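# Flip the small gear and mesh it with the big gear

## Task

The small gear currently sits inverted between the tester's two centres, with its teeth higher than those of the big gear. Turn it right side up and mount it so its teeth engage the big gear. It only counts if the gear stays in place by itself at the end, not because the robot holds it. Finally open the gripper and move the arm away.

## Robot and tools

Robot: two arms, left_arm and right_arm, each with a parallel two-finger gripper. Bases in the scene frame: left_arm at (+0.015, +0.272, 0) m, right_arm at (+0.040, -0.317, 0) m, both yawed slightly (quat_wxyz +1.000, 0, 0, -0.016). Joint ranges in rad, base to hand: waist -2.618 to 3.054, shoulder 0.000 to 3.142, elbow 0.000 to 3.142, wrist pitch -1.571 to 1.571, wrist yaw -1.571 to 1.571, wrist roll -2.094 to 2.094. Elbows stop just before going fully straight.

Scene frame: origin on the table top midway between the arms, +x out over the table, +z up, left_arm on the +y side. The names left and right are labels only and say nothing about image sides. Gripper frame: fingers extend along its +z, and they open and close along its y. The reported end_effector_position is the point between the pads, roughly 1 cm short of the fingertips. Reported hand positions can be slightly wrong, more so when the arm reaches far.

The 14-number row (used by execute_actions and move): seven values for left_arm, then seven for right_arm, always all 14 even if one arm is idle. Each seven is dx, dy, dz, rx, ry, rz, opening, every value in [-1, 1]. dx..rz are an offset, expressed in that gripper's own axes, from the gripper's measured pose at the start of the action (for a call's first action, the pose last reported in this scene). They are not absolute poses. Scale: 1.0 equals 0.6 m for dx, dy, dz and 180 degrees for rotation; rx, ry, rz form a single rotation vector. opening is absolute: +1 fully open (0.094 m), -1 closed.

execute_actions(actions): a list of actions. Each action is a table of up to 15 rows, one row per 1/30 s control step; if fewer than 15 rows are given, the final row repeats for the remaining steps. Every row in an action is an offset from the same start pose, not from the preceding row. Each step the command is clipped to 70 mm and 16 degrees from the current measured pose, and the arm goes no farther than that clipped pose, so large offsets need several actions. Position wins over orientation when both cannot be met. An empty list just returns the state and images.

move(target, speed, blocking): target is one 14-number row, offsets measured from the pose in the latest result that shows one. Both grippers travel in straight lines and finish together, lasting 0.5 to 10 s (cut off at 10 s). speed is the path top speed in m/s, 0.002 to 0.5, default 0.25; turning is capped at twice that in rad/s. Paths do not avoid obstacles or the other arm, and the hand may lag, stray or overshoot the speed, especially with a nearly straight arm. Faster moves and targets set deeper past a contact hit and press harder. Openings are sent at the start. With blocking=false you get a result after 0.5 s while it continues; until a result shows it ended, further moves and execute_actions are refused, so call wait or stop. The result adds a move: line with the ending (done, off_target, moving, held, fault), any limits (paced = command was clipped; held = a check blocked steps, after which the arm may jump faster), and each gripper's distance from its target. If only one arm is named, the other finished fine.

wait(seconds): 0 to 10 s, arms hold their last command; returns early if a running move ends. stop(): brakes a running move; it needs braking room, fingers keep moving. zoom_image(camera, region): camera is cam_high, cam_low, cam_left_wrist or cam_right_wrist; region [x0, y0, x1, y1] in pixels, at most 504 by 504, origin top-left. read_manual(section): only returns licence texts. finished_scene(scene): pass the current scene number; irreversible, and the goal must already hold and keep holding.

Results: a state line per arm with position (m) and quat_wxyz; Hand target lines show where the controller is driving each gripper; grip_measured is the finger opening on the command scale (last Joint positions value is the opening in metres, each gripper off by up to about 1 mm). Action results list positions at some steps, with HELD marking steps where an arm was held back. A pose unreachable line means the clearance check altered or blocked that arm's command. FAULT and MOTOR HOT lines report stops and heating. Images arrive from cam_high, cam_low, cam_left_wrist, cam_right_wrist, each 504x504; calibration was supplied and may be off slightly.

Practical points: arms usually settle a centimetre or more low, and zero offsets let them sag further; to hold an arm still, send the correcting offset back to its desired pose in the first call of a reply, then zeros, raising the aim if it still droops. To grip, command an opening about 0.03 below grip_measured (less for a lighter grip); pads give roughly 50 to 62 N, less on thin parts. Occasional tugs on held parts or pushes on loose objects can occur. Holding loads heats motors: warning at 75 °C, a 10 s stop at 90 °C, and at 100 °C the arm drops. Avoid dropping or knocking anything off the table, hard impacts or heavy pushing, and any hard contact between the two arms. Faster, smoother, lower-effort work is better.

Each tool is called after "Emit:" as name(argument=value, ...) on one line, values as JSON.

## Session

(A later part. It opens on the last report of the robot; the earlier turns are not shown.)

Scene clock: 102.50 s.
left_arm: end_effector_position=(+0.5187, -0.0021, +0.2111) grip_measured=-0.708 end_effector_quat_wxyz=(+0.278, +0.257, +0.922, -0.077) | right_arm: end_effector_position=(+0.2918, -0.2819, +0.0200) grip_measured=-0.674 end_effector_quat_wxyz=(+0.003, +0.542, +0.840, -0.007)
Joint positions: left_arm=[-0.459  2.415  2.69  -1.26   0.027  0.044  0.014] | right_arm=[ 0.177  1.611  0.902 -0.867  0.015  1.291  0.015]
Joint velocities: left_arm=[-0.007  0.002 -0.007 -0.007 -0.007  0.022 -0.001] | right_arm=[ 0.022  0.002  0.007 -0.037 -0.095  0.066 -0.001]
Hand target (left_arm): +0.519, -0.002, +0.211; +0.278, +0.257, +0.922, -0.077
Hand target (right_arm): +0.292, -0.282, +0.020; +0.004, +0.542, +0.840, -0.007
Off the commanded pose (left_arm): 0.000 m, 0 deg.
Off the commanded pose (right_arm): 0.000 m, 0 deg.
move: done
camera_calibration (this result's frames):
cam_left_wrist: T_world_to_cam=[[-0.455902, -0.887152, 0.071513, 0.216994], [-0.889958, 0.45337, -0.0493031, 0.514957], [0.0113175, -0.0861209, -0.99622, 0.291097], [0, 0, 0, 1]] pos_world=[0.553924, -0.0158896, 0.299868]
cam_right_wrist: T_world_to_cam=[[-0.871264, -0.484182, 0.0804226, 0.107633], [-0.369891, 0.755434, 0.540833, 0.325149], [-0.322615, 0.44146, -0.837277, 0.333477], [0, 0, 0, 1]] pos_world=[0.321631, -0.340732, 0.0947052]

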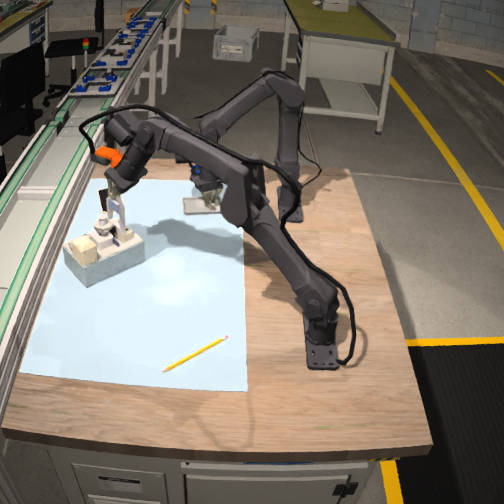

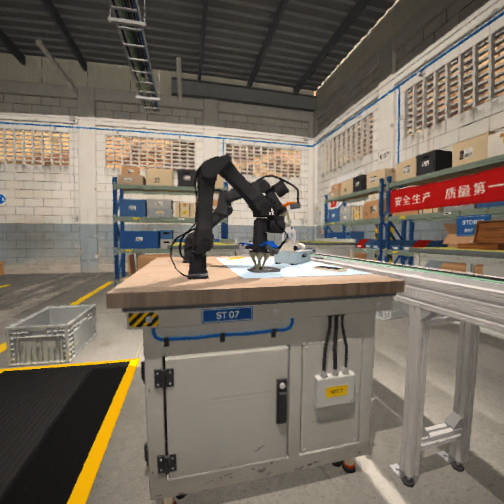

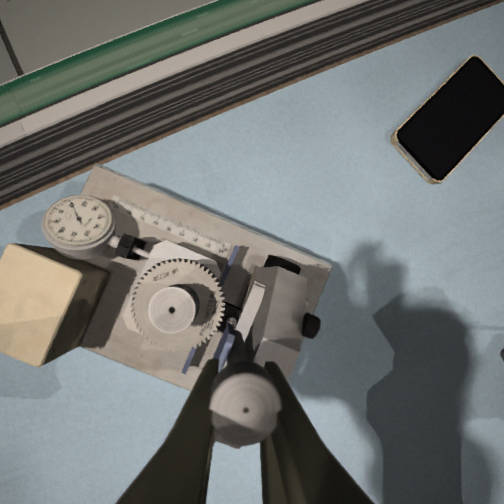

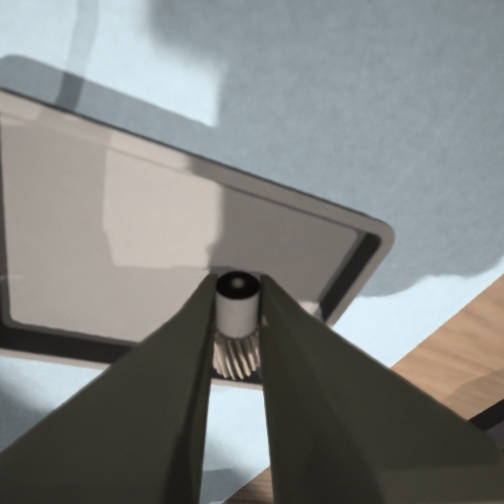

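Emit:
move(target=[0,0,0,0,0,0,-0.85, 0,0,0,0,0,0,-0.58], speed=0.03)

Emit:
move(target=[0,0,0,0,0,0,-0.85, -0.014,0,0,0,0,0,-0.58], speed=0.03)

Emit:
move(target=[0,0,0,0,0,0,-0.85, 0,0,0,0,0,0,-0.88], speed=0.03)

Scene clock: 103.47 s.
left_arm: end_effector_position=(+0.5187, -0.0021, +0.2111) grip_measured=-0.708 end_effector_quat_wxyz=(+0.278, +0.257, +0.922, -0.077) | right_arm: end_effector_position=(+0.2918, -0.2819, +0.0200) grip_measured=-0.583 end_effector_quat_wxyz=(+0.003, +0.542, +0.840, -0.008)
Joint positions: left_arm=[-0.459  2.415  2.69  -1.26   0.027  0.044  0.014] | right_arm=[ 0.177  1.611  0.902 -0.867  0.016  1.291  0.02 ]
Joint velocities: left_arm=[-0.012  0.007  0.002 -0.037  0.037 -0.066  0.   ] | right_arm=[ 0.002 -0.002  0.002 -0.007 -0.022  0.007 -0.001]
Hand target (left_arm): +0.519, -0.002, +0.211; +0.278, +0.257, +0.922, -0.077
Hand target (right_arm): +0.292, -0.282, +0.020; +0.003, +0.542, +0.840, -0.007
Off the commanded pose (left_arm): 0.000 m, 0 deg.
Off the commanded pose (right_arm): 0.000 m, 0 deg.
move: done
camera_calibration (this result's frames):
cam_left_wrist: T_world_to_cam=[[-0.455902, -0.887152, 0.071513, 0.216994], [-0.889958, 0.45337, -0.0493031, 0.514957], [0.0113175, -0.0861209, -0.99622, 0.291097], [0, 0, 0, 1]] pos_world=[0.553924, -0.0158896, 0.299868]
cam_right_wrist: T_world_to_cam=[[-0.871267, -0.484153, 0.0805571, 0.107615], [-0.369922, 0.755638, 0.540527, 0.325276], [-0.32257, 0.441144, -0.837461, 0.333412], [0, 0, 0, 1]] pos_world=[0.321637, -0.340771, 0.0947301]

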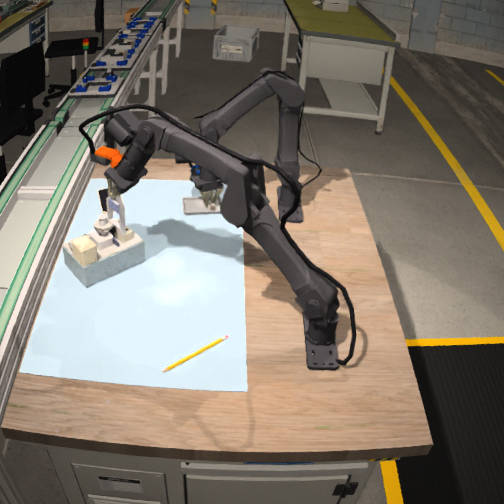

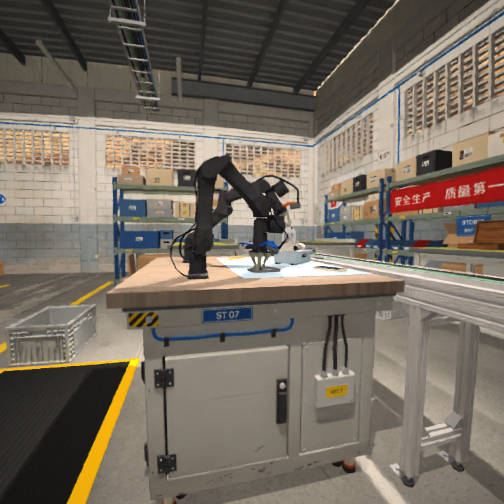

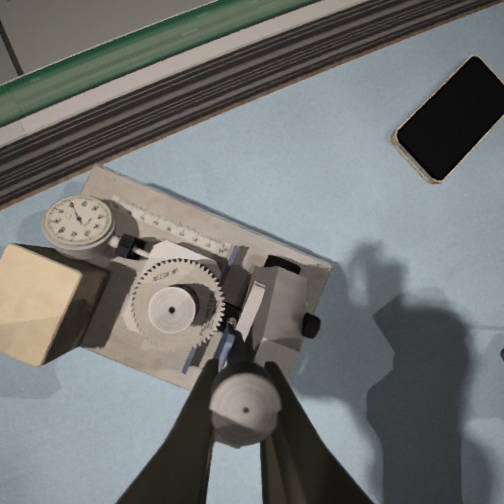

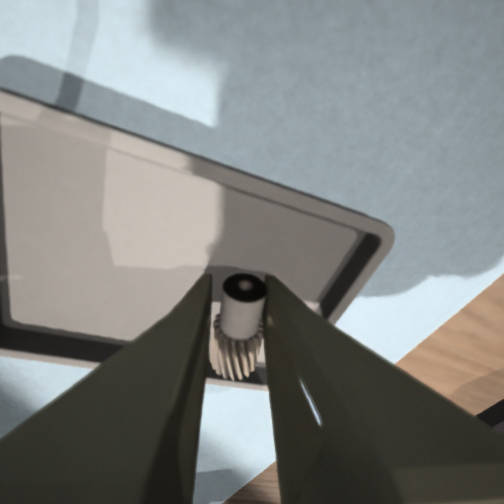

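Scene clock: 104.17 s.
left_arm: end_effector_position=(+0.5187, -0.0021, +0.2111) grip_measured=-0.708 end_effector_quat_wxyz=(+0.278, +0.257, +0.922, -0.077) | right_arm: end_effector_position=(+0.2925, -0.2869, +0.0200) grip_measured=-0.583 end_effector_quat_wxyz=(+0.003, +0.542, +0.840, -0.008)
Joint positions: left_arm=[-0.459  2.415  2.69  -1.26   0.027  0.044  0.014] | right_arm=[ 0.157  1.611  0.902 -0.867  0.016  1.271  0.02 ]
Joint velocities: left_arm=[ 0.007 -0.012  0.002  0.022 -0.095 -0.051 -0.   ] | right_arm=[-0.012 -0.007 -0.002 -0.037 -0.022  0.007 -0.   ]
Hand target (left_arm): +0.519, -0.002, +0.211; +0.278, +0.257, +0.922, -0.077
Hand target (right_arm): +0.295, -0.290, +0.020; +0.004, +0.542, +0.840, -0.008
Off the commanded pose (left_arm): 0.000 m, 0 deg.
Off the commanded pose (right_arm): 0.004 m, 0 deg.
move: done
camera_calibration (this result's frames):
cam_left_wrist: T_world_to_cam=[[-0.455902, -0.887152, 0.071513, 0.216994], [-0.889958, 0.45337, -0.0493031, 0.514957], [0.0113175, -0.0861209, -0.99622, 0.291097], [0, 0, 0, 1]] pos_world=[0.553924, -0.0158896, 0.299868]
cam_right_wrist: T_world_to_cam=[[-0.871242, -0.484155, 0.0808144, 0.105744], [-0.369745, 0.755611, 0.540686, 0.329233], [-0.32284, 0.441188, -0.837334, 0.335917], [0, 0, 0, 1]] pos_world=[0.322308, -0.345778, 0.0947175]

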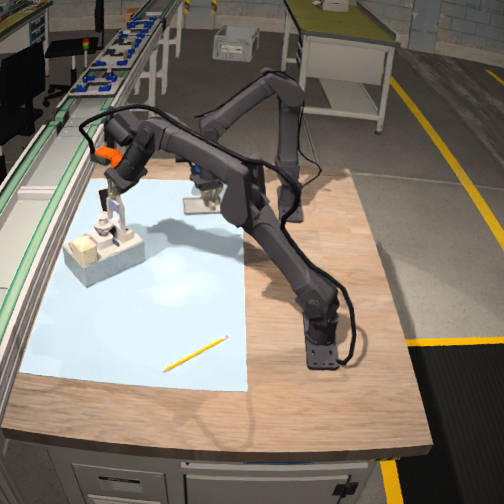

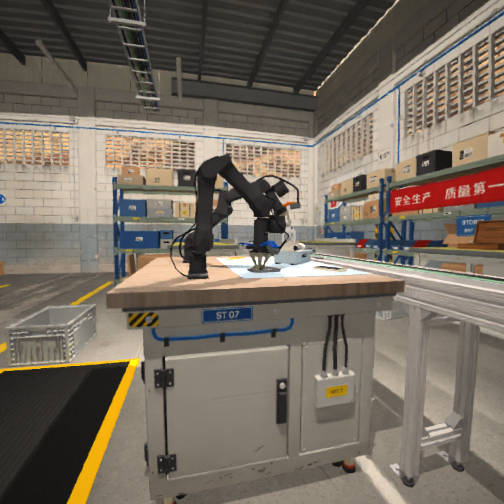

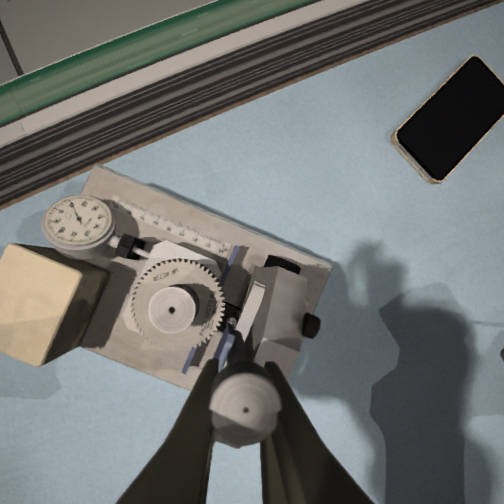

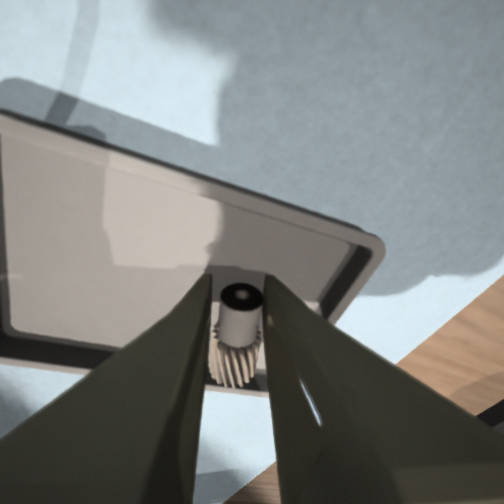

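Scene clock: 104.67 s.
left_arm: end_effector_position=(+0.5187, -0.0021, +0.2111) grip_measured=-0.708 end_effector_quat_wxyz=(+0.278, +0.257, +0.922, -0.077) | right_arm: end_effector_position=(+0.2925, -0.2869, +0.0200) grip_measured=-0.720 end_effector_quat_wxyz=(+0.003, +0.542, +0.841, -0.008)
Joint positions: left_arm=[-0.459  2.415  2.69  -1.26   0.027  0.044  0.014] | right_arm=[ 0.157  1.611  0.902 -0.867  0.016  1.271  0.013]
Joint velocities: left_arm=[ 0.022  0.012 -0.012  0.007 -0.007  0.022  0.   ] | right_arm=[-0.002 -0.007 -0.007  0.022 -0.007 -0.022 -0.001]
Hand target (left_arm): +0.519, -0.002, +0.211; +0.278, +0.257, +0.922, -0.077
Hand target (right_arm): +0.292, -0.287, +0.020; +0.003, +0.542, +0.841, -0.008
Off the commanded pose (left_arm): 0.000 m, 0 deg.
Off the commanded pose (right_arm): 0.000 m, 0 deg.
move: done
camera_calibration (this result's frames):
cam_left_wrist: T_world_to_cam=[[-0.455902, -0.887152, 0.071513, 0.216994], [-0.889958, 0.45337, -0.0493031, 0.514957], [0.0113175, -0.0861209, -0.99622, 0.291097], [0, 0, 0, 1]] pos_world=[0.553924, -0.0158896, 0.299868]
cam_right_wrist: T_world_to_cam=[[-0.871057, -0.484487, 0.0808193, 0.105595], [-0.37003, 0.755469, 0.540689, 0.329275], [-0.323013, 0.441065, -0.837331, 0.335932], [0, 0, 0, 1]] pos_world=[0.322331, -0.345766, 0.0947172]

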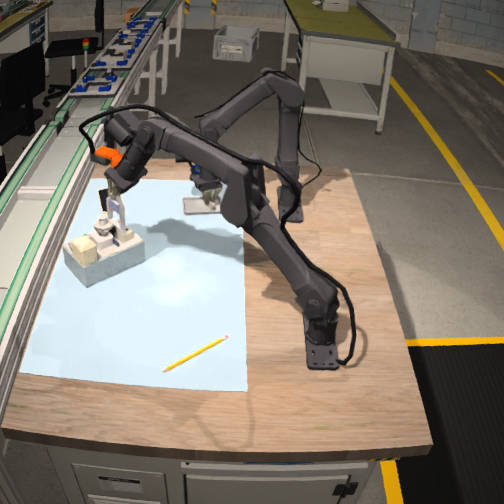

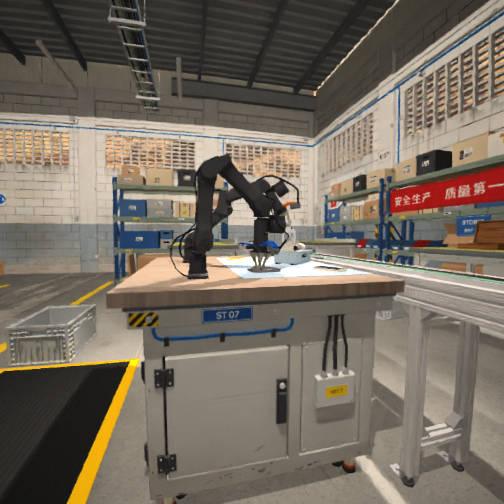

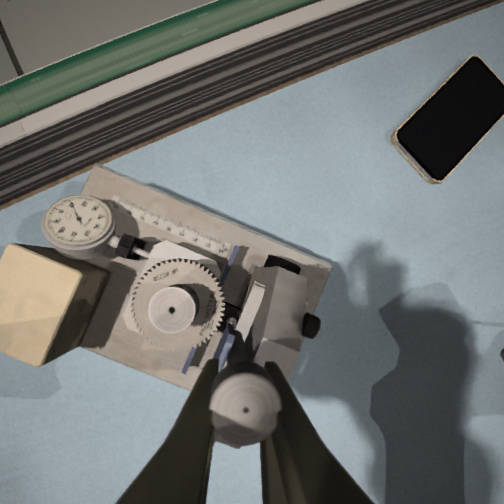

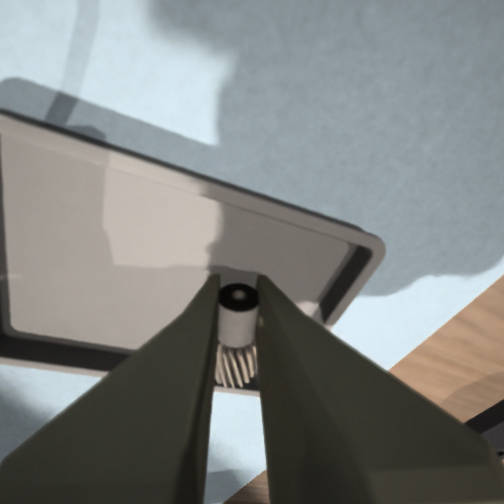

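Emit:
move(target=[0,0,0,0,0,0,-0.85, 0,0,-0.2,0,0,0,-0.88], speed=0.15)

Emit:
move(target=[0,0,0,0,0,0,-0.85, 0,0,-0.03,0,0,-0.592,-0.88], speed=0.4)

Emit:
move(target=[0,0,0,0,0,0,-0.85, -0.2,0.1,-0.05,0,-0.5,0,-0.88], speed=0.3)

Scene clock: 106.57 s.
left_arm: end_effector_position=(+0.5187, -0.0021, +0.2111) grip_measured=-0.708 end_effector_quat_wxyz=(+0.278, +0.257, +0.922, -0.077) | right_arm: end_effector_position=(+0.2899, -0.2873, +0.1276) grip_measured=-0.720 end_effector_quat_wxyz=(-0.010, +0.541, +0.841, -0.019)
Joint positions: left_arm=[-0.459  2.415  2.69  -1.26   0.027  0.044  0.014] | right_arm=[ 0.157  1.531  1.265 -1.343  0.016  1.271  0.013]
Joint velocities: left_arm=[ 0.012 -0.022 -0.007 -0.066  0.022  0.022 -0.001] | right_arm=[ 0.027  0.007  0.002 -0.051 -0.081 -0.037  0.   ]
Hand target (left_arm): +0.519, -0.002, +0.211; +0.278, +0.257, +0.922, -0.077
Hand target (right_arm): +0.293, -0.285, +0.140; +0.003, +0.542, +0.841, -0.007
Off the commanded pose (left_arm): 0.000 m, 0 deg.
Off the commanded pose (right_arm): 0.013 m, 2 deg.
move: off_target (right_arm)
camera_calibration (this result's frames):
cam_left_wrist: T_world_to_cam=[[-0.455902, -0.887152, 0.071513, 0.216994], [-0.889958, 0.45337, -0.0493031, 0.514957], [0.0113175, -0.0861209, -0.99622, 0.291097], [0, 0, 0, 1]] pos_world=[0.553924, -0.0158896, 0.299868]
cam_right_wrist: T_world_to_cam=[[-0.867764, -0.48407, 0.112524, 0.089662], [-0.351458, 0.757821, 0.549714, 0.264575], [-0.351373, 0.437474, -0.82774, 0.431268], [0, 0, 0, 1]] pos_world=[0.322328, -0.345767, 0.201448]

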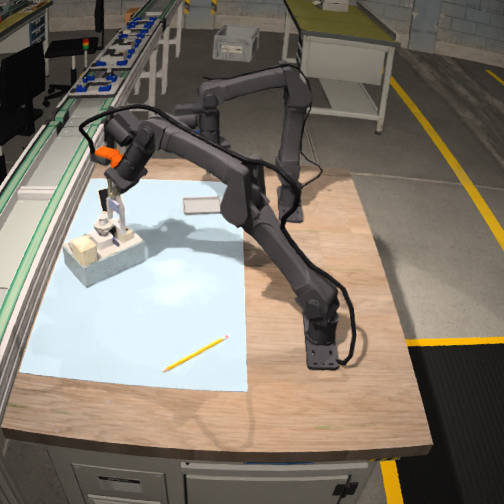

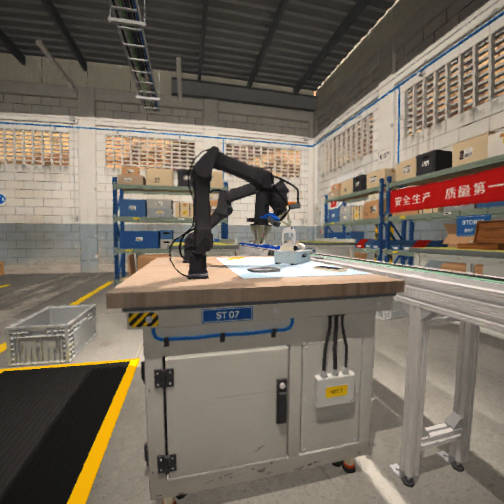

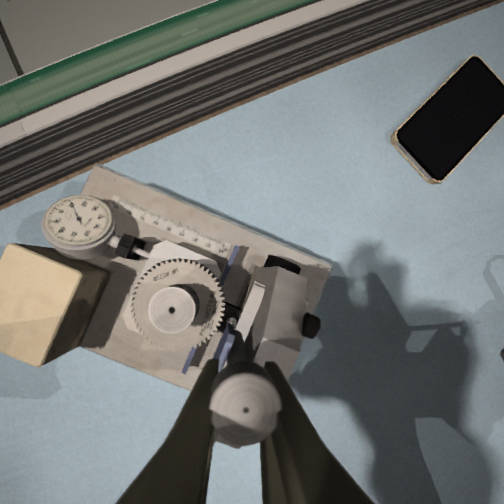

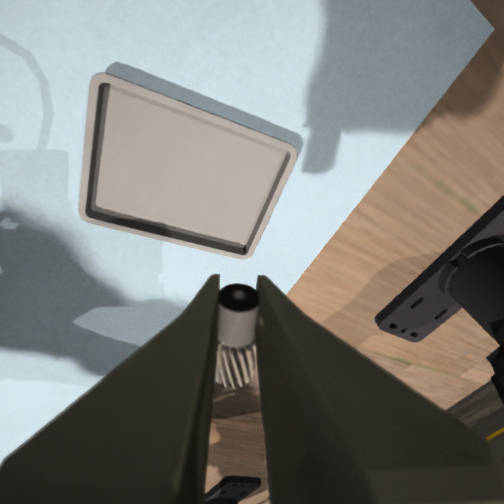

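Scene clock: 109.57 s.
left_arm: end_effector_position=(+0.5187, -0.0021, +0.2111) grip_measured=-0.708 end_effector_quat_wxyz=(+0.278, +0.257, +0.922, -0.077) | right_arm: end_effector_position=(+0.2853, -0.2878, +0.1374) grip_measured=-0.720 end_effector_quat_wxyz=(-0.030, -0.344, +0.939, -0.001)
Joint positions: left_arm=[-0.459  2.415  2.69  -1.26   0.027  0.044  0.014] | right_arm=[ 0.157  1.531  1.303 -1.401  0.016 -0.575  0.013]
Joint velocities: left_arm=[-0.012  0.017 -0.007 -0.007 -0.007  0.051 -0.001] | right_arm=[-0.027 -0.017 -0.002 -0.037  0.051  0.007 -0.   ]
Hand target (left_arm): +0.519, -0.002, +0.211; +0.278, +0.257, +0.922, -0.077
Hand target (right_arm): +0.291, -0.287, +0.145; -0.021, -0.350, +0.937, -0.003
Off the commanded pose (left_arm): 0.000 m, 0 deg.
Off the commanded pose (right_arm): 0.010 m, 1 deg.
move: done
camera_calibration (this result's frames):
cam_left_wrist: T_world_to_cam=[[-0.455902, -0.887152, 0.071513, 0.216994], [-0.889958, 0.45337, -0.0493031, 0.514957], [0.0113175, -0.0861209, -0.99622, 0.291097], [0, 0, 0, 1]] pos_world=[0.553924, -0.0158896, 0.299868]
cam_right_wrist: T_world_to_cam=[[0.70776, -0.704861, 0.0473992, -0.41987], [-0.585237, -0.547419, 0.598189, -0.0576881], [-0.395693, -0.451114, -0.799952, 0.19111], [0, 0, 0, 1]] pos_world=[0.339027, -0.241317, 0.207288]

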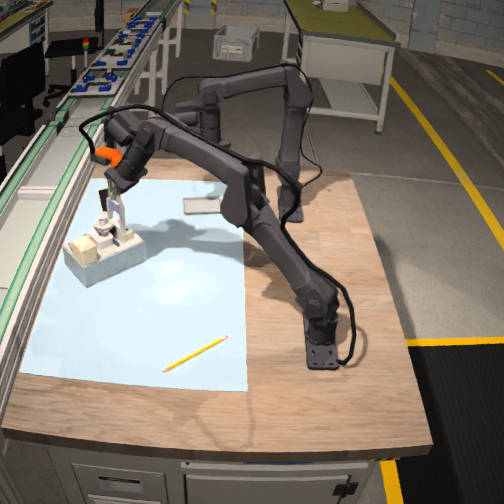

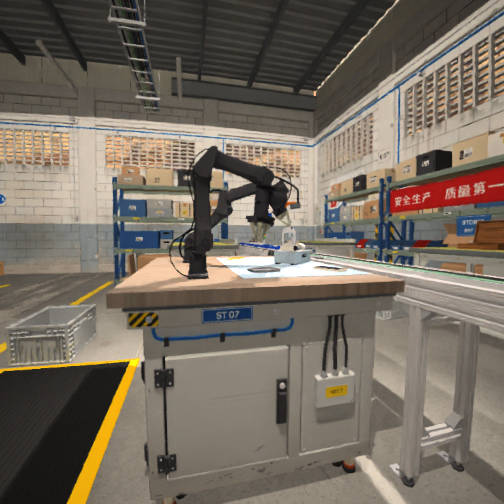

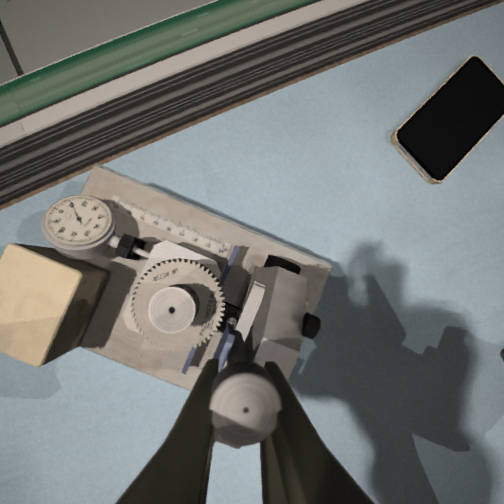

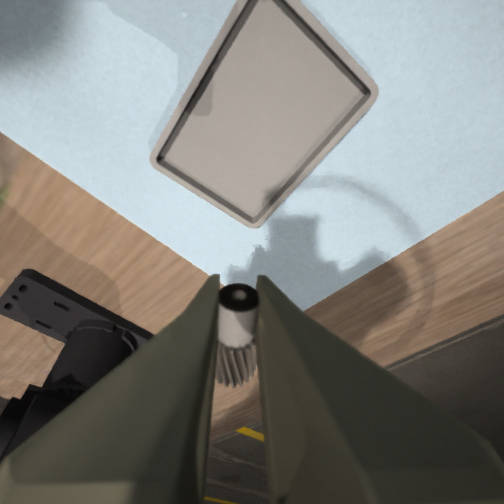

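Scene clock: 113.27 s.
left_arm: end_effector_position=(+0.5187, -0.0021, +0.2111) grip_measured=-0.708 end_effector_quat_wxyz=(+0.278, +0.257, +0.922, -0.077) | right_arm: end_effector_position=(+0.3406, -0.1661, +0.1649) grip_measured=-0.720 end_effector_quat_wxyz=(+0.641, -0.241, +0.687, +0.242)
Joint positions: left_arm=[-0.459  2.415  2.69  -1.26   0.027  0.044  0.014] | right_arm=[ 0.243  1.209  0.147  0.994 -0.486 -0.008  0.013]
Joint velocities: left_arm=[ 0.027 -0.007  0.002 -0.037  0.022  0.007 -0.001] | right_arm=[ 0.037 -0.002 -0.002 -0.007 -0.066 -0.051  0.   ]
Hand target (left_arm): +0.519, -0.002, +0.211; +0.278, +0.257, +0.922, -0.077
Hand target (right_arm): +0.338, -0.164, +0.164; +0.641, -0.240, +0.685, +0.247
Off the commanded pose (left_arm): 0.000 m, 0 deg.
Off the commanded pose (right_arm): 0.004 m, 0 deg.
move: done
camera_calibration (this result's frames):
cam_left_wrist: T_world_to_cam=[[-0.455902, -0.887152, 0.071513, 0.216994], [-0.889958, 0.45337, -0.0493031, 0.514957], [0.0113175, -0.0861209, -0.99622, 0.291097], [0, 0, 0, 1]] pos_world=[0.553924, -0.0158896, 0.299868]
cam_right_wrist: T_world_to_cam=[[0.589878, -0.805065, 0.0625584, -0.353468], [-0.454239, -0.39488, -0.798584, 0.235915], [0.667615, 0.442651, -0.598623, 0.0430047], [0, 0, 0, 1]] pos_world=[0.286954, -0.210443, 0.236254]

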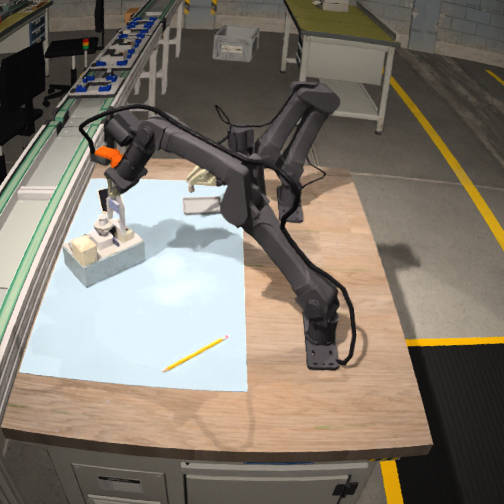

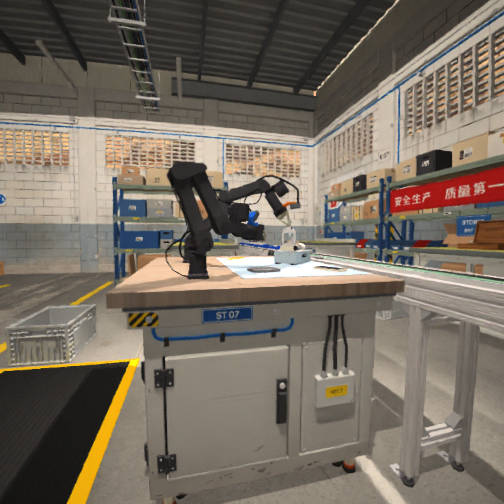

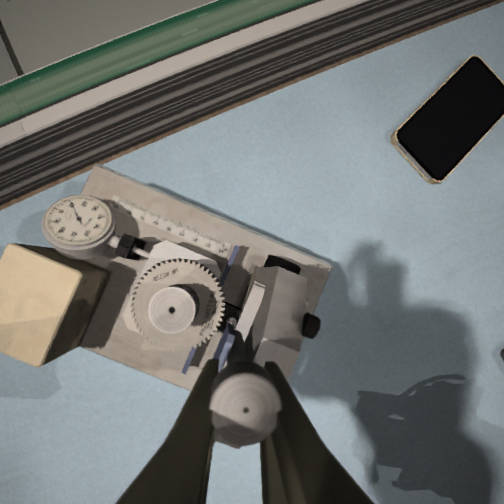

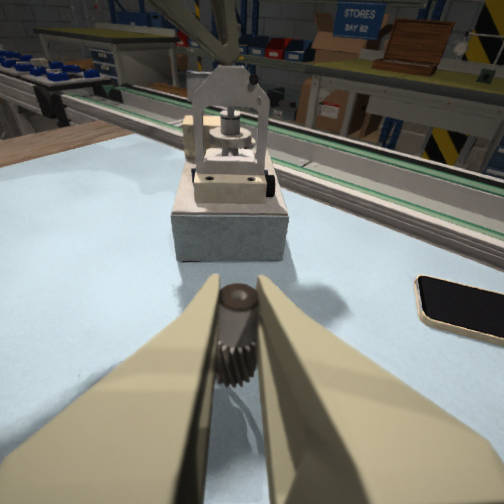

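Emit:
move(target=[0,0,0,0,0,0,-0.85, -0.055,0.003,0.285,0,-0.045,0,-0.88], speed=0.2)

Scene clock: 114.80 s.
left_arm: end_effector_position=(+0.5187, -0.0021, +0.2111) grip_measured=-0.708 end_effector_quat_wxyz=(+0.278, +0.257, +0.922, -0.077) | right_arm: end_effector_position=(+0.4664, -0.0598, +0.1682) grip_measured=-0.720 end_effector_quat_wxyz=(+0.669, -0.227, +0.660, +0.256)
Joint positions: left_arm=[-0.459  2.415  2.69  -1.26   0.027  0.044  0.014] | right_arm=[ 0.487  1.908  0.712  1.223 -0.241  0.04   0.013]
Joint velocities: left_arm=[ 0.007  0.007 -0.007 -0.051  0.007 -0.022 -0.001] | right_arm=[ 0.002  0.012 -0.002 -0.022  0.037 -0.037 -0.001]
Hand target (left_arm): +0.519, -0.002, +0.211; +0.278, +0.257, +0.922, -0.077
Hand target (right_arm): +0.471, -0.054, +0.186; +0.687, -0.221, +0.640, +0.262
Off the commanded pose (left_arm): 0.000 m, 0 deg.
Off the commanded pose (right_arm): 0.021 m, 3 deg.
move: off_target (right_arm)
camera_calibration (this result's frames):
cam_left_wrist: T_world_to_cam=[[-0.455902, -0.887152, 0.071513, 0.216994], [-0.889958, 0.45337, -0.0493031, 0.514957], [0.0113175, -0.0861209, -0.99622, 0.291097], [0, 0, 0, 1]] pos_world=[0.553924, -0.0158896, 0.299868]
cam_right_wrist: T_world_to_cam=[[0.583874, -0.810516, 0.0464167, -0.337101], [-0.405957, -0.340998, -0.847891, 0.326701], [0.703057, 0.476219, -0.528134, -0.112483], [0, 0, 0, 1]] pos_world=[0.408533, -0.108255, 0.233248]

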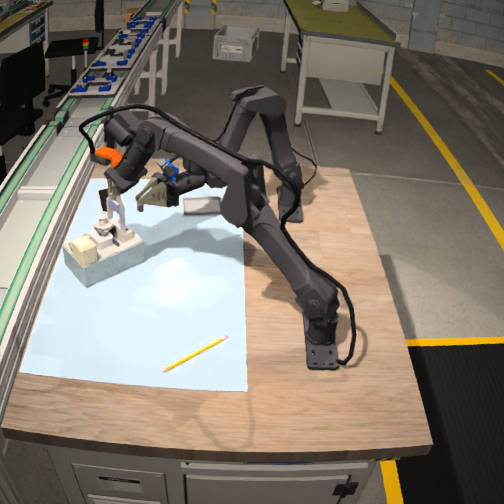

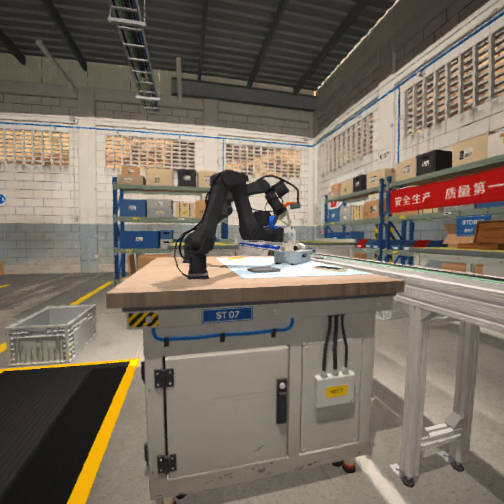

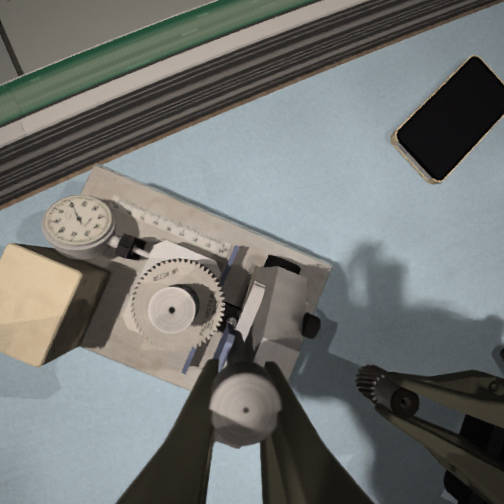

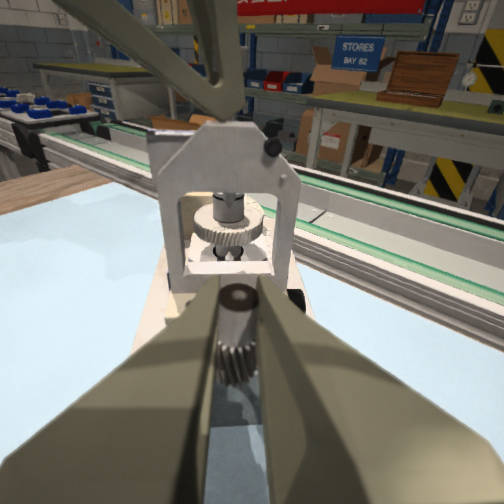

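Emit:
move(target=[0,0,0,0,0,0,-0.85, -0.03,0.004,0.06,0,-0.05,0,-0.88], speed=0.08)

Scene clock: 117.17 s.
left_arm: end_effector_position=(+0.5187, -0.0021, +0.2111) grip_measured=-0.708 end_effector_quat_wxyz=(+0.278, +0.257, +0.922, -0.077) | right_arm: end_effector_position=(+0.4892, -0.0425, +0.1688) grip_measured=-0.720 end_effector_quat_wxyz=(+0.701, -0.211, +0.627, +0.266)
Joint positions: left_arm=[-0.459  2.415  2.69  -1.26   0.027  0.044  0.014] | right_arm=[ 0.508  2.071  0.828  1.371 -0.209  0.065  0.013]
Joint velocities: left_arm=[-0.002 -0.002 -0.022  0.007  0.066 -0.037 -0.002] | right_arm=[-0.007 -0.017 -0.022 -0.007 -0.051  0.022 -0.   ]
Hand target (left_arm): +0.519, -0.002, +0.211; +0.278, +0.257, +0.922, -0.077
Hand target (right_arm): +0.491, -0.036, +0.187; +0.718, -0.206, +0.606, +0.274
Off the commanded pose (left_arm): 0.000 m, 0 deg.
Off the commanded pose (right_arm): 0.020 m, 3 deg.
move: off_target (right_arm)
camera_calibration (this result's frames):
cam_left_wrist: T_world_to_cam=[[-0.455902, -0.887152, 0.071513, 0.216994], [-0.889958, 0.45337, -0.0493031, 0.514957], [0.0113175, -0.0861209, -0.99622, 0.291097], [0, 0, 0, 1]] pos_world=[0.553924, -0.0158896, 0.299868]
cam_right_wrist: T_world_to_cam=[[0.57367, -0.818322, 0.0353795, -0.329887], [-0.344185, -0.28003, -0.89617, 0.322832], [0.743263, 0.501928, -0.442299, -0.169503], [0, 0, 0, 1]] pos_world=[0.426346, -0.0944731, 0.226012]

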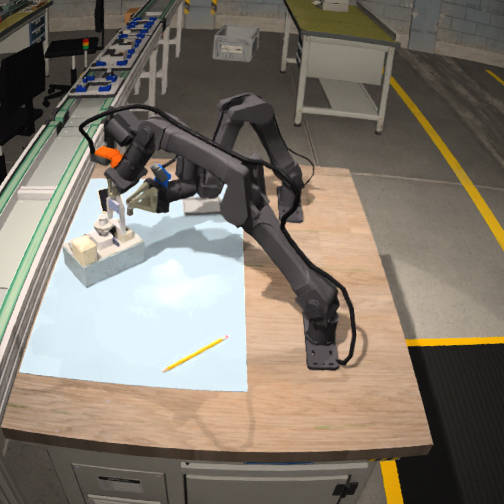

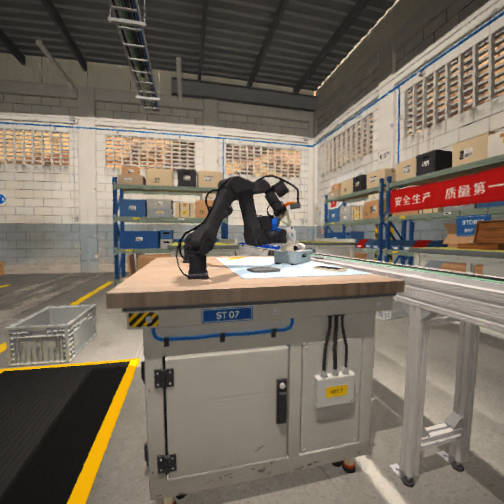

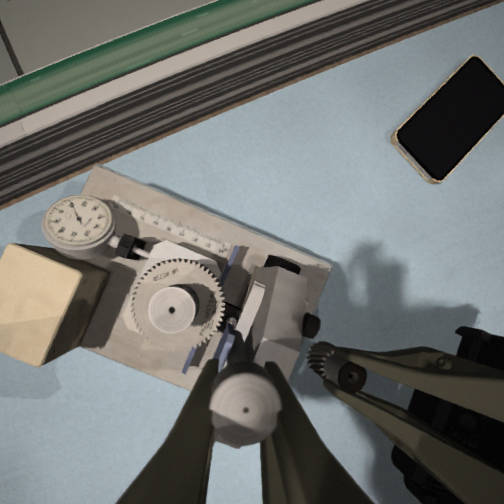

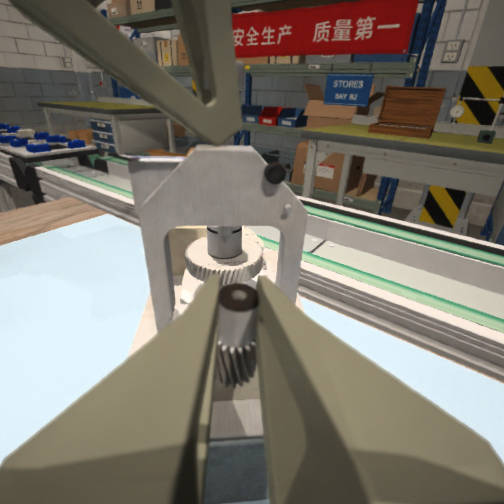

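Emit:
zoom_image(camera="cam_high", region=[60,150,200,290])

Emit:
zoom_image(camera="cam_low", region=[230,190,330,270])

Region (60, 150, 200, 290) of cam_high's 504x504 image, scaled by 3.600, with more detail than that image has.

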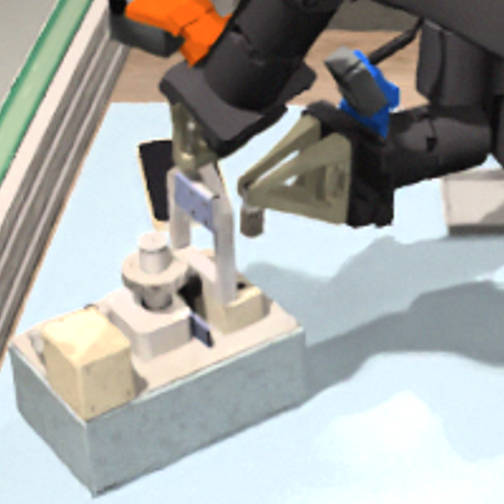

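Region (230, 190, 330, 270) of cam_low's 504x504 image, scaled by 5.040, with more detail than that image has; it fills the top 403 rows of this view, and the rest is white.

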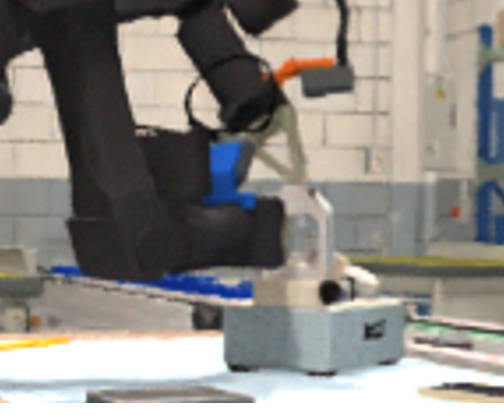

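Emit:
execute_actions(actions=[[[-0.03,0,-0.04,0,-0.01,0,-0.85, -0.035,0.015,0.01,0,-0.017,0,-0.88]],[[-0.055,0,-0.075,0,-0.02,0,-0.85, -0.035,0.008,0.025,0,-0.017,0,-0.88]],[[-0.07,0,-0.093,0,-0.03,0,-0.85, -0.035,0.005,0.025,0,-0.017,0,-0.88]],[[-0.07,0,-0.093,0,-0.03,0,-0.85, -0.035,0.005,0.025,0,-0.017,0,-0.88]]])

Scene clock: 119.73 s.
left_arm: end_effector_position=(+0.5185, -0.0020, +0.2257) grip_measured=-0.708 end_effector_quat_wxyz=(+0.289, +0.256, +0.919, -0.079) | right_arm: end_effector_position=(+0.5022, -0.0297, +0.1911) grip_measured=-0.720 end_effector_quat_wxyz=(+0.716, -0.200, +0.615, +0.262)
Joint positions: left_arm=[-0.459  2.462  2.833 -1.333  0.027  0.043  0.014] | right_arm=[ 0.533  2.071  0.916  1.321 -0.161  0.065  0.013]
Joint velocities: left_arm=[-0.022 -0.012  0.007  0.022  0.022  0.022 -0.   ] | right_arm=[-0.002 -0.012 -0.017  0.007 -0.022  0.051  0.   ]
Hand target (left_arm): +0.516, +0.000, +0.290; +0.361, +0.248, +0.894, -0.098
Hand target (right_arm): +0.504, -0.023, +0.206; +0.727, -0.196, +0.600, +0.270
Off the commanded pose (left_arm): 0.067 m, 5 deg.
Off the commanded pose (right_arm): 0.017 m, 2 deg.
elbow stopped short (left arm): the move would have taken joint 3 (elbow) straighter than the controller allows; a more bent joint 3 avoids this.
Step readings (end_effector_position; steps 1 to 15: 1st action; 16 to 30: 2nd action; 31 to 45: 3rd action; 46 to 60: 4th action):
0: left_arm (+0.5187, -0.0021, +0.2111) | right_arm (+0.4892, -0.0425, +0.1690)
1: left_arm (+0.5190, -0.0023, +0.2127) | right_arm (+0.4891, -0.0423, +0.1690)
2: left_arm (+0.5190, -0.0023, +0.2130) | right_arm (+0.4890, -0.0419, +0.1690)
4: left_arm (+0.5188, -0.0022, +0.2129) | right_arm (+0.4878, -0.0397, +0.1690)
8: left_arm (+0.5185, -0.0020, +0.2122) | right_arm (+0.4862, -0.0370, +0.1690)
15: left_arm (+0.5185, -0.0020, +0.2122) | right_arm (+0.4866, -0.0375, +0.1690)
16: left_arm (+0.5184, -0.0020, +0.2126) | right_arm (+0.4872, -0.0374, +0.1695)
17: left_arm (+0.5184, -0.0020, +0.2126) | right_arm (+0.4881, -0.0367, +0.1701)
19: left_arm (+0.5184, -0.0019, +0.2130) | right_arm (+0.4895, -0.0348, +0.1732)
23: left_arm (+0.5184, -0.0019, +0.2130) | right_arm (+0.4903, -0.0329, +0.1768)
30: left_arm (+0.5184, -0.0019, +0.2130) | right_arm (+0.4907, -0.0331, +0.1757)
31: left_arm (+0.5183, -0.0019, +0.2142) | right_arm (+0.4912, -0.0330, +0.1760)
32: left_arm (+0.5183, -0.0019, +0.2151) | right_arm (+0.4924, -0.0326, +0.1767)
34: left_arm (+0.5184, -0.0020, +0.2190) | right_arm (+0.4945, -0.0318, +0.1803)
38: left_arm (+0.5185, -0.0020, +0.2226) | right_arm (+0.4962, -0.0314, +0.1842)
45: left_arm (+0.5185, -0.0020, +0.2226) | right_arm (+0.4965, -0.0314, +0.1831)
46: left_arm (+0.5184, -0.0020, +0.2233) | right_arm (+0.4970, -0.0312, +0.1835)
47: left_arm (+0.5185, -0.0020, +0.2235) | right_arm (+0.4982, -0.0308, +0.1843)
49: left_arm (+0.5185, -0.0020, +0.2247) | right_arm (+0.5003, -0.0301, +0.1880)
53: left_arm (+0.5185, -0.0020, +0.2257) | right_arm (+0.5020, -0.0297, +0.1921)
60: end_effector_position above
camera_calibration (this result's frames):
cam_left_wrist: T_world_to_cam=[[-0.456541, -0.886739, 0.0725551, 0.216052], [-0.889133, 0.451812, -0.0728595, 0.520327], [0.0318261, -0.0977745, -0.9947, 0.294643], [0, 0, 0, 1]] pos_world=[0.551899, -0.0147, 0.315316]
cam_right_wrist: T_world_to_cam=[[0.554473, -0.831559, 0.0326932, -0.317993], [-0.322232, -0.250749, -0.912848, 0.343954], [0.767285, 0.495615, -0.406989, -0.194708], [0, 0, 0, 1]] pos_world=[0.436548, -0.0816834, 0.24513]

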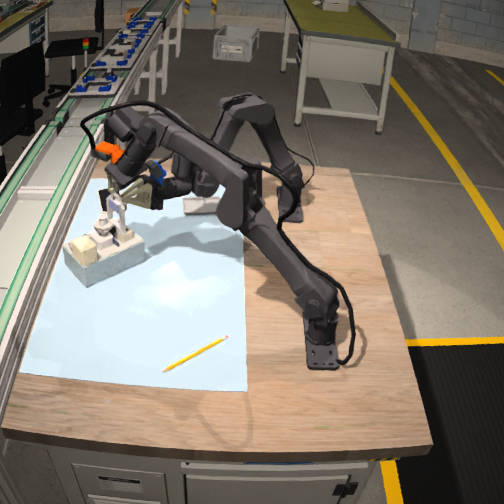

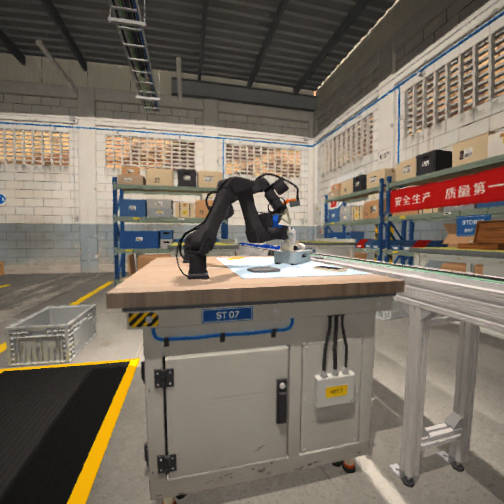

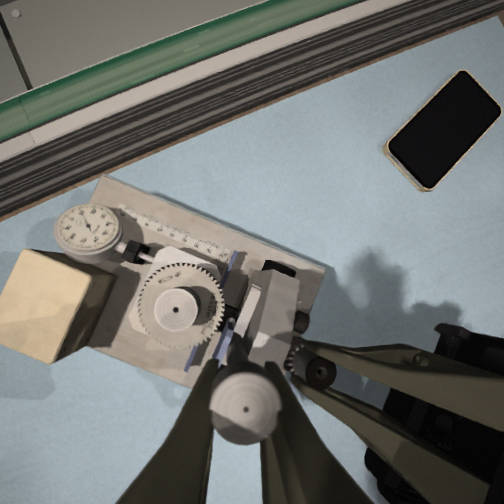

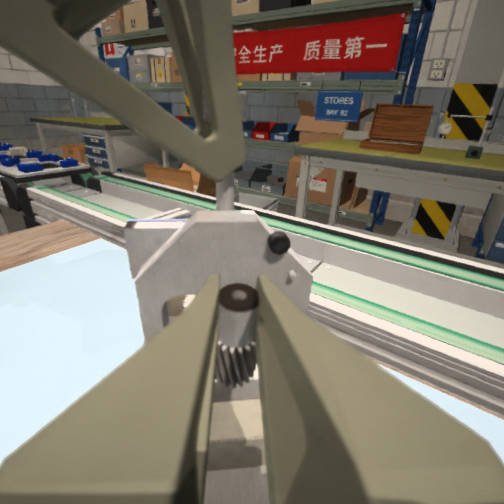

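Emit:
execute_actions(actions=[[[-0.07,0,-0.093,0,-0.03,0,-0.85, 0.01,0.004,0,-0.01,0,0,-0.88],[-0.07,0,-0.093,0,-0.03,0,-0.85, 0.01,0.004,0,-0.01,0,0,-0.88],[-0.07,0,-0.093,0,-0.03,0,-0.85, 0.015,0.006,0,-0.02,0,0,-0.88],[-0.07,0,-0.093,0,-0.03,0,-0.85, 0.015,0.006,0,-0.02,0,0,-0.88],[-0.07,0,-0.093,0,-0.03,0,-0.85, 0.02,0.008,0,-0.025,0,0,-0.88]],[[-0.07,0,-0.093,0,-0.03,0,-0.85, 0,0,0,0,0,0,-0.88]]])

Scene clock: 120.97 s.
left_arm: end_effector_position=(+0.5185, -0.0020, +0.2257) grip_measured=-0.708 end_effector_quat_wxyz=(+0.289, +0.256, +0.919, -0.080) | right_arm: end_effector_position=(+0.4980, -0.0215, +0.1640) grip_measured=-0.720 end_effector_quat_wxyz=(+0.691, -0.230, +0.624, +0.283)
Joint positions: left_arm=[-0.459  2.462  2.833 -1.333  0.027  0.042  0.014] | right_arm=[ 0.522  2.126  0.916  1.329 -0.249  0.065  0.013]
Joint velocities: left_arm=[-0.002 -0.012  0.002 -0.007  0.037  0.007 -0.   ] | right_arm=[ 0.017 -0.012  0.017 -0.007  0.051 -0.051 -0.002]
Hand target (left_arm): +0.516, +0.001, +0.293; +0.363, +0.247, +0.893, -0.098
Hand target (right_arm): +0.498, -0.022, +0.166; +0.694, -0.230, +0.622, +0.283
Off the commanded pose (left_arm): 0.070 m, 5 deg.
Off the commanded pose (right_arm): 0.002 m, 0 deg.
elbow stopped short (left arm): the move would have taken joint 3 (elbow) straighter than the controller allows; a more bent joint 3 avoids this.
Step readings (end_effector_position; steps 1 to 15: 1st action; 16 to 30: 2nd action):
0: left_arm (+0.5185, -0.0020, +0.2257) | right_arm (+0.5023, -0.0297, +0.1908)
1: left_arm (+0.5185, -0.0020, +0.2257) | right_arm (+0.5020, -0.0292, +0.1902)
2: left_arm (+0.5185, -0.0020, +0.2257) | right_arm (+0.5015, -0.0284, +0.1891)
4: left_arm (+0.5185, -0.0020, +0.2257) | right_arm (+0.5001, -0.0257, +0.1835)
8: left_arm (+0.5185, -0.0020, +0.2257) | right_arm (+0.4993, -0.0232, +0.1683)
15: left_arm (+0.5185, -0.0020, +0.2257) | right_arm (+0.4979, -0.0216, +0.1656)
16: left_arm (+0.5185, -0.0020, +0.2257) | right_arm (+0.4979, -0.0216, +0.1655)
17: left_arm (+0.5185, -0.0020, +0.2257) | right_arm (+0.4979, -0.0216, +0.1653)
19: left_arm (+0.5185, -0.0020, +0.2257) | right_arm (+0.4980, -0.0216, +0.1647)
23: left_arm (+0.5185, -0.0020, +0.2257) | right_arm (+0.4980, -0.0215, +0.1641)
30: end_effector_position above
camera_calibration (this result's frames):
cam_left_wrist: T_world_to_cam=[[-0.456256, -0.886868, 0.0727725, 0.215854], [-0.889282, 0.45152, -0.0728444, 0.520401], [0.0317451, -0.097951, -0.994685, 0.294681], [0, 0, 0, 1]] pos_world=[0.551913, -0.0146728, 0.315315]
cam_right_wrist: T_world_to_cam=[[0.616781, -0.786172, 0.0389131, -0.339015], [-0.333134, -0.305508, -0.892013, 0.320703], [0.713164, 0.537213, -0.450332, -0.171655], [0, 0, 0, 1]] pos_world=[0.438353, -0.0763316, 0.221961]

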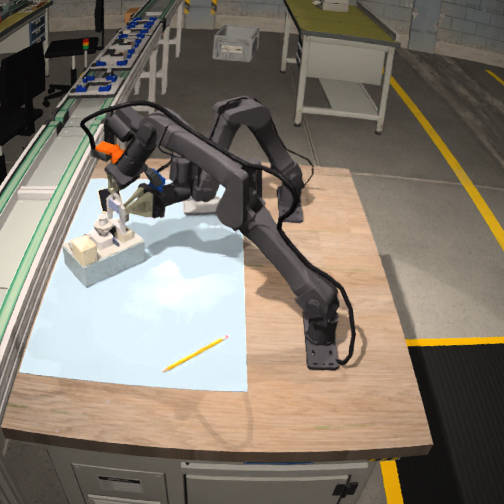

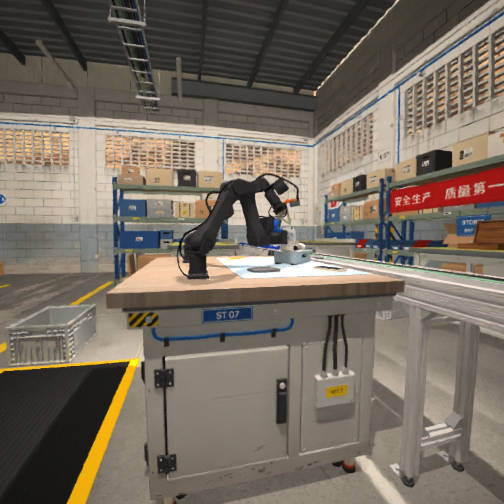

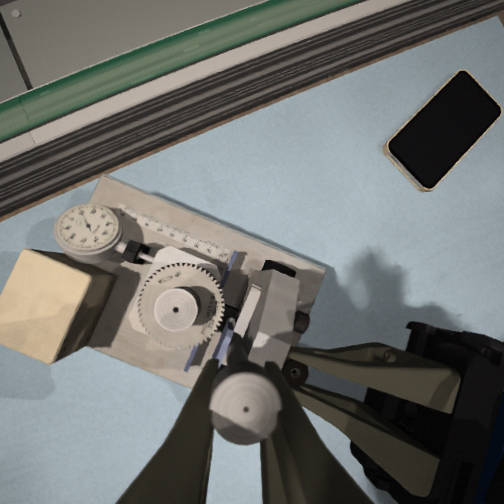

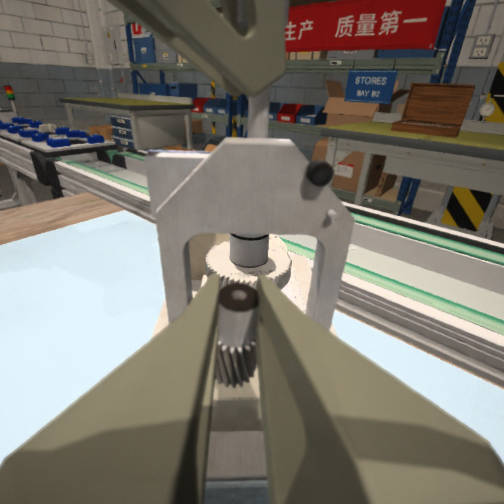

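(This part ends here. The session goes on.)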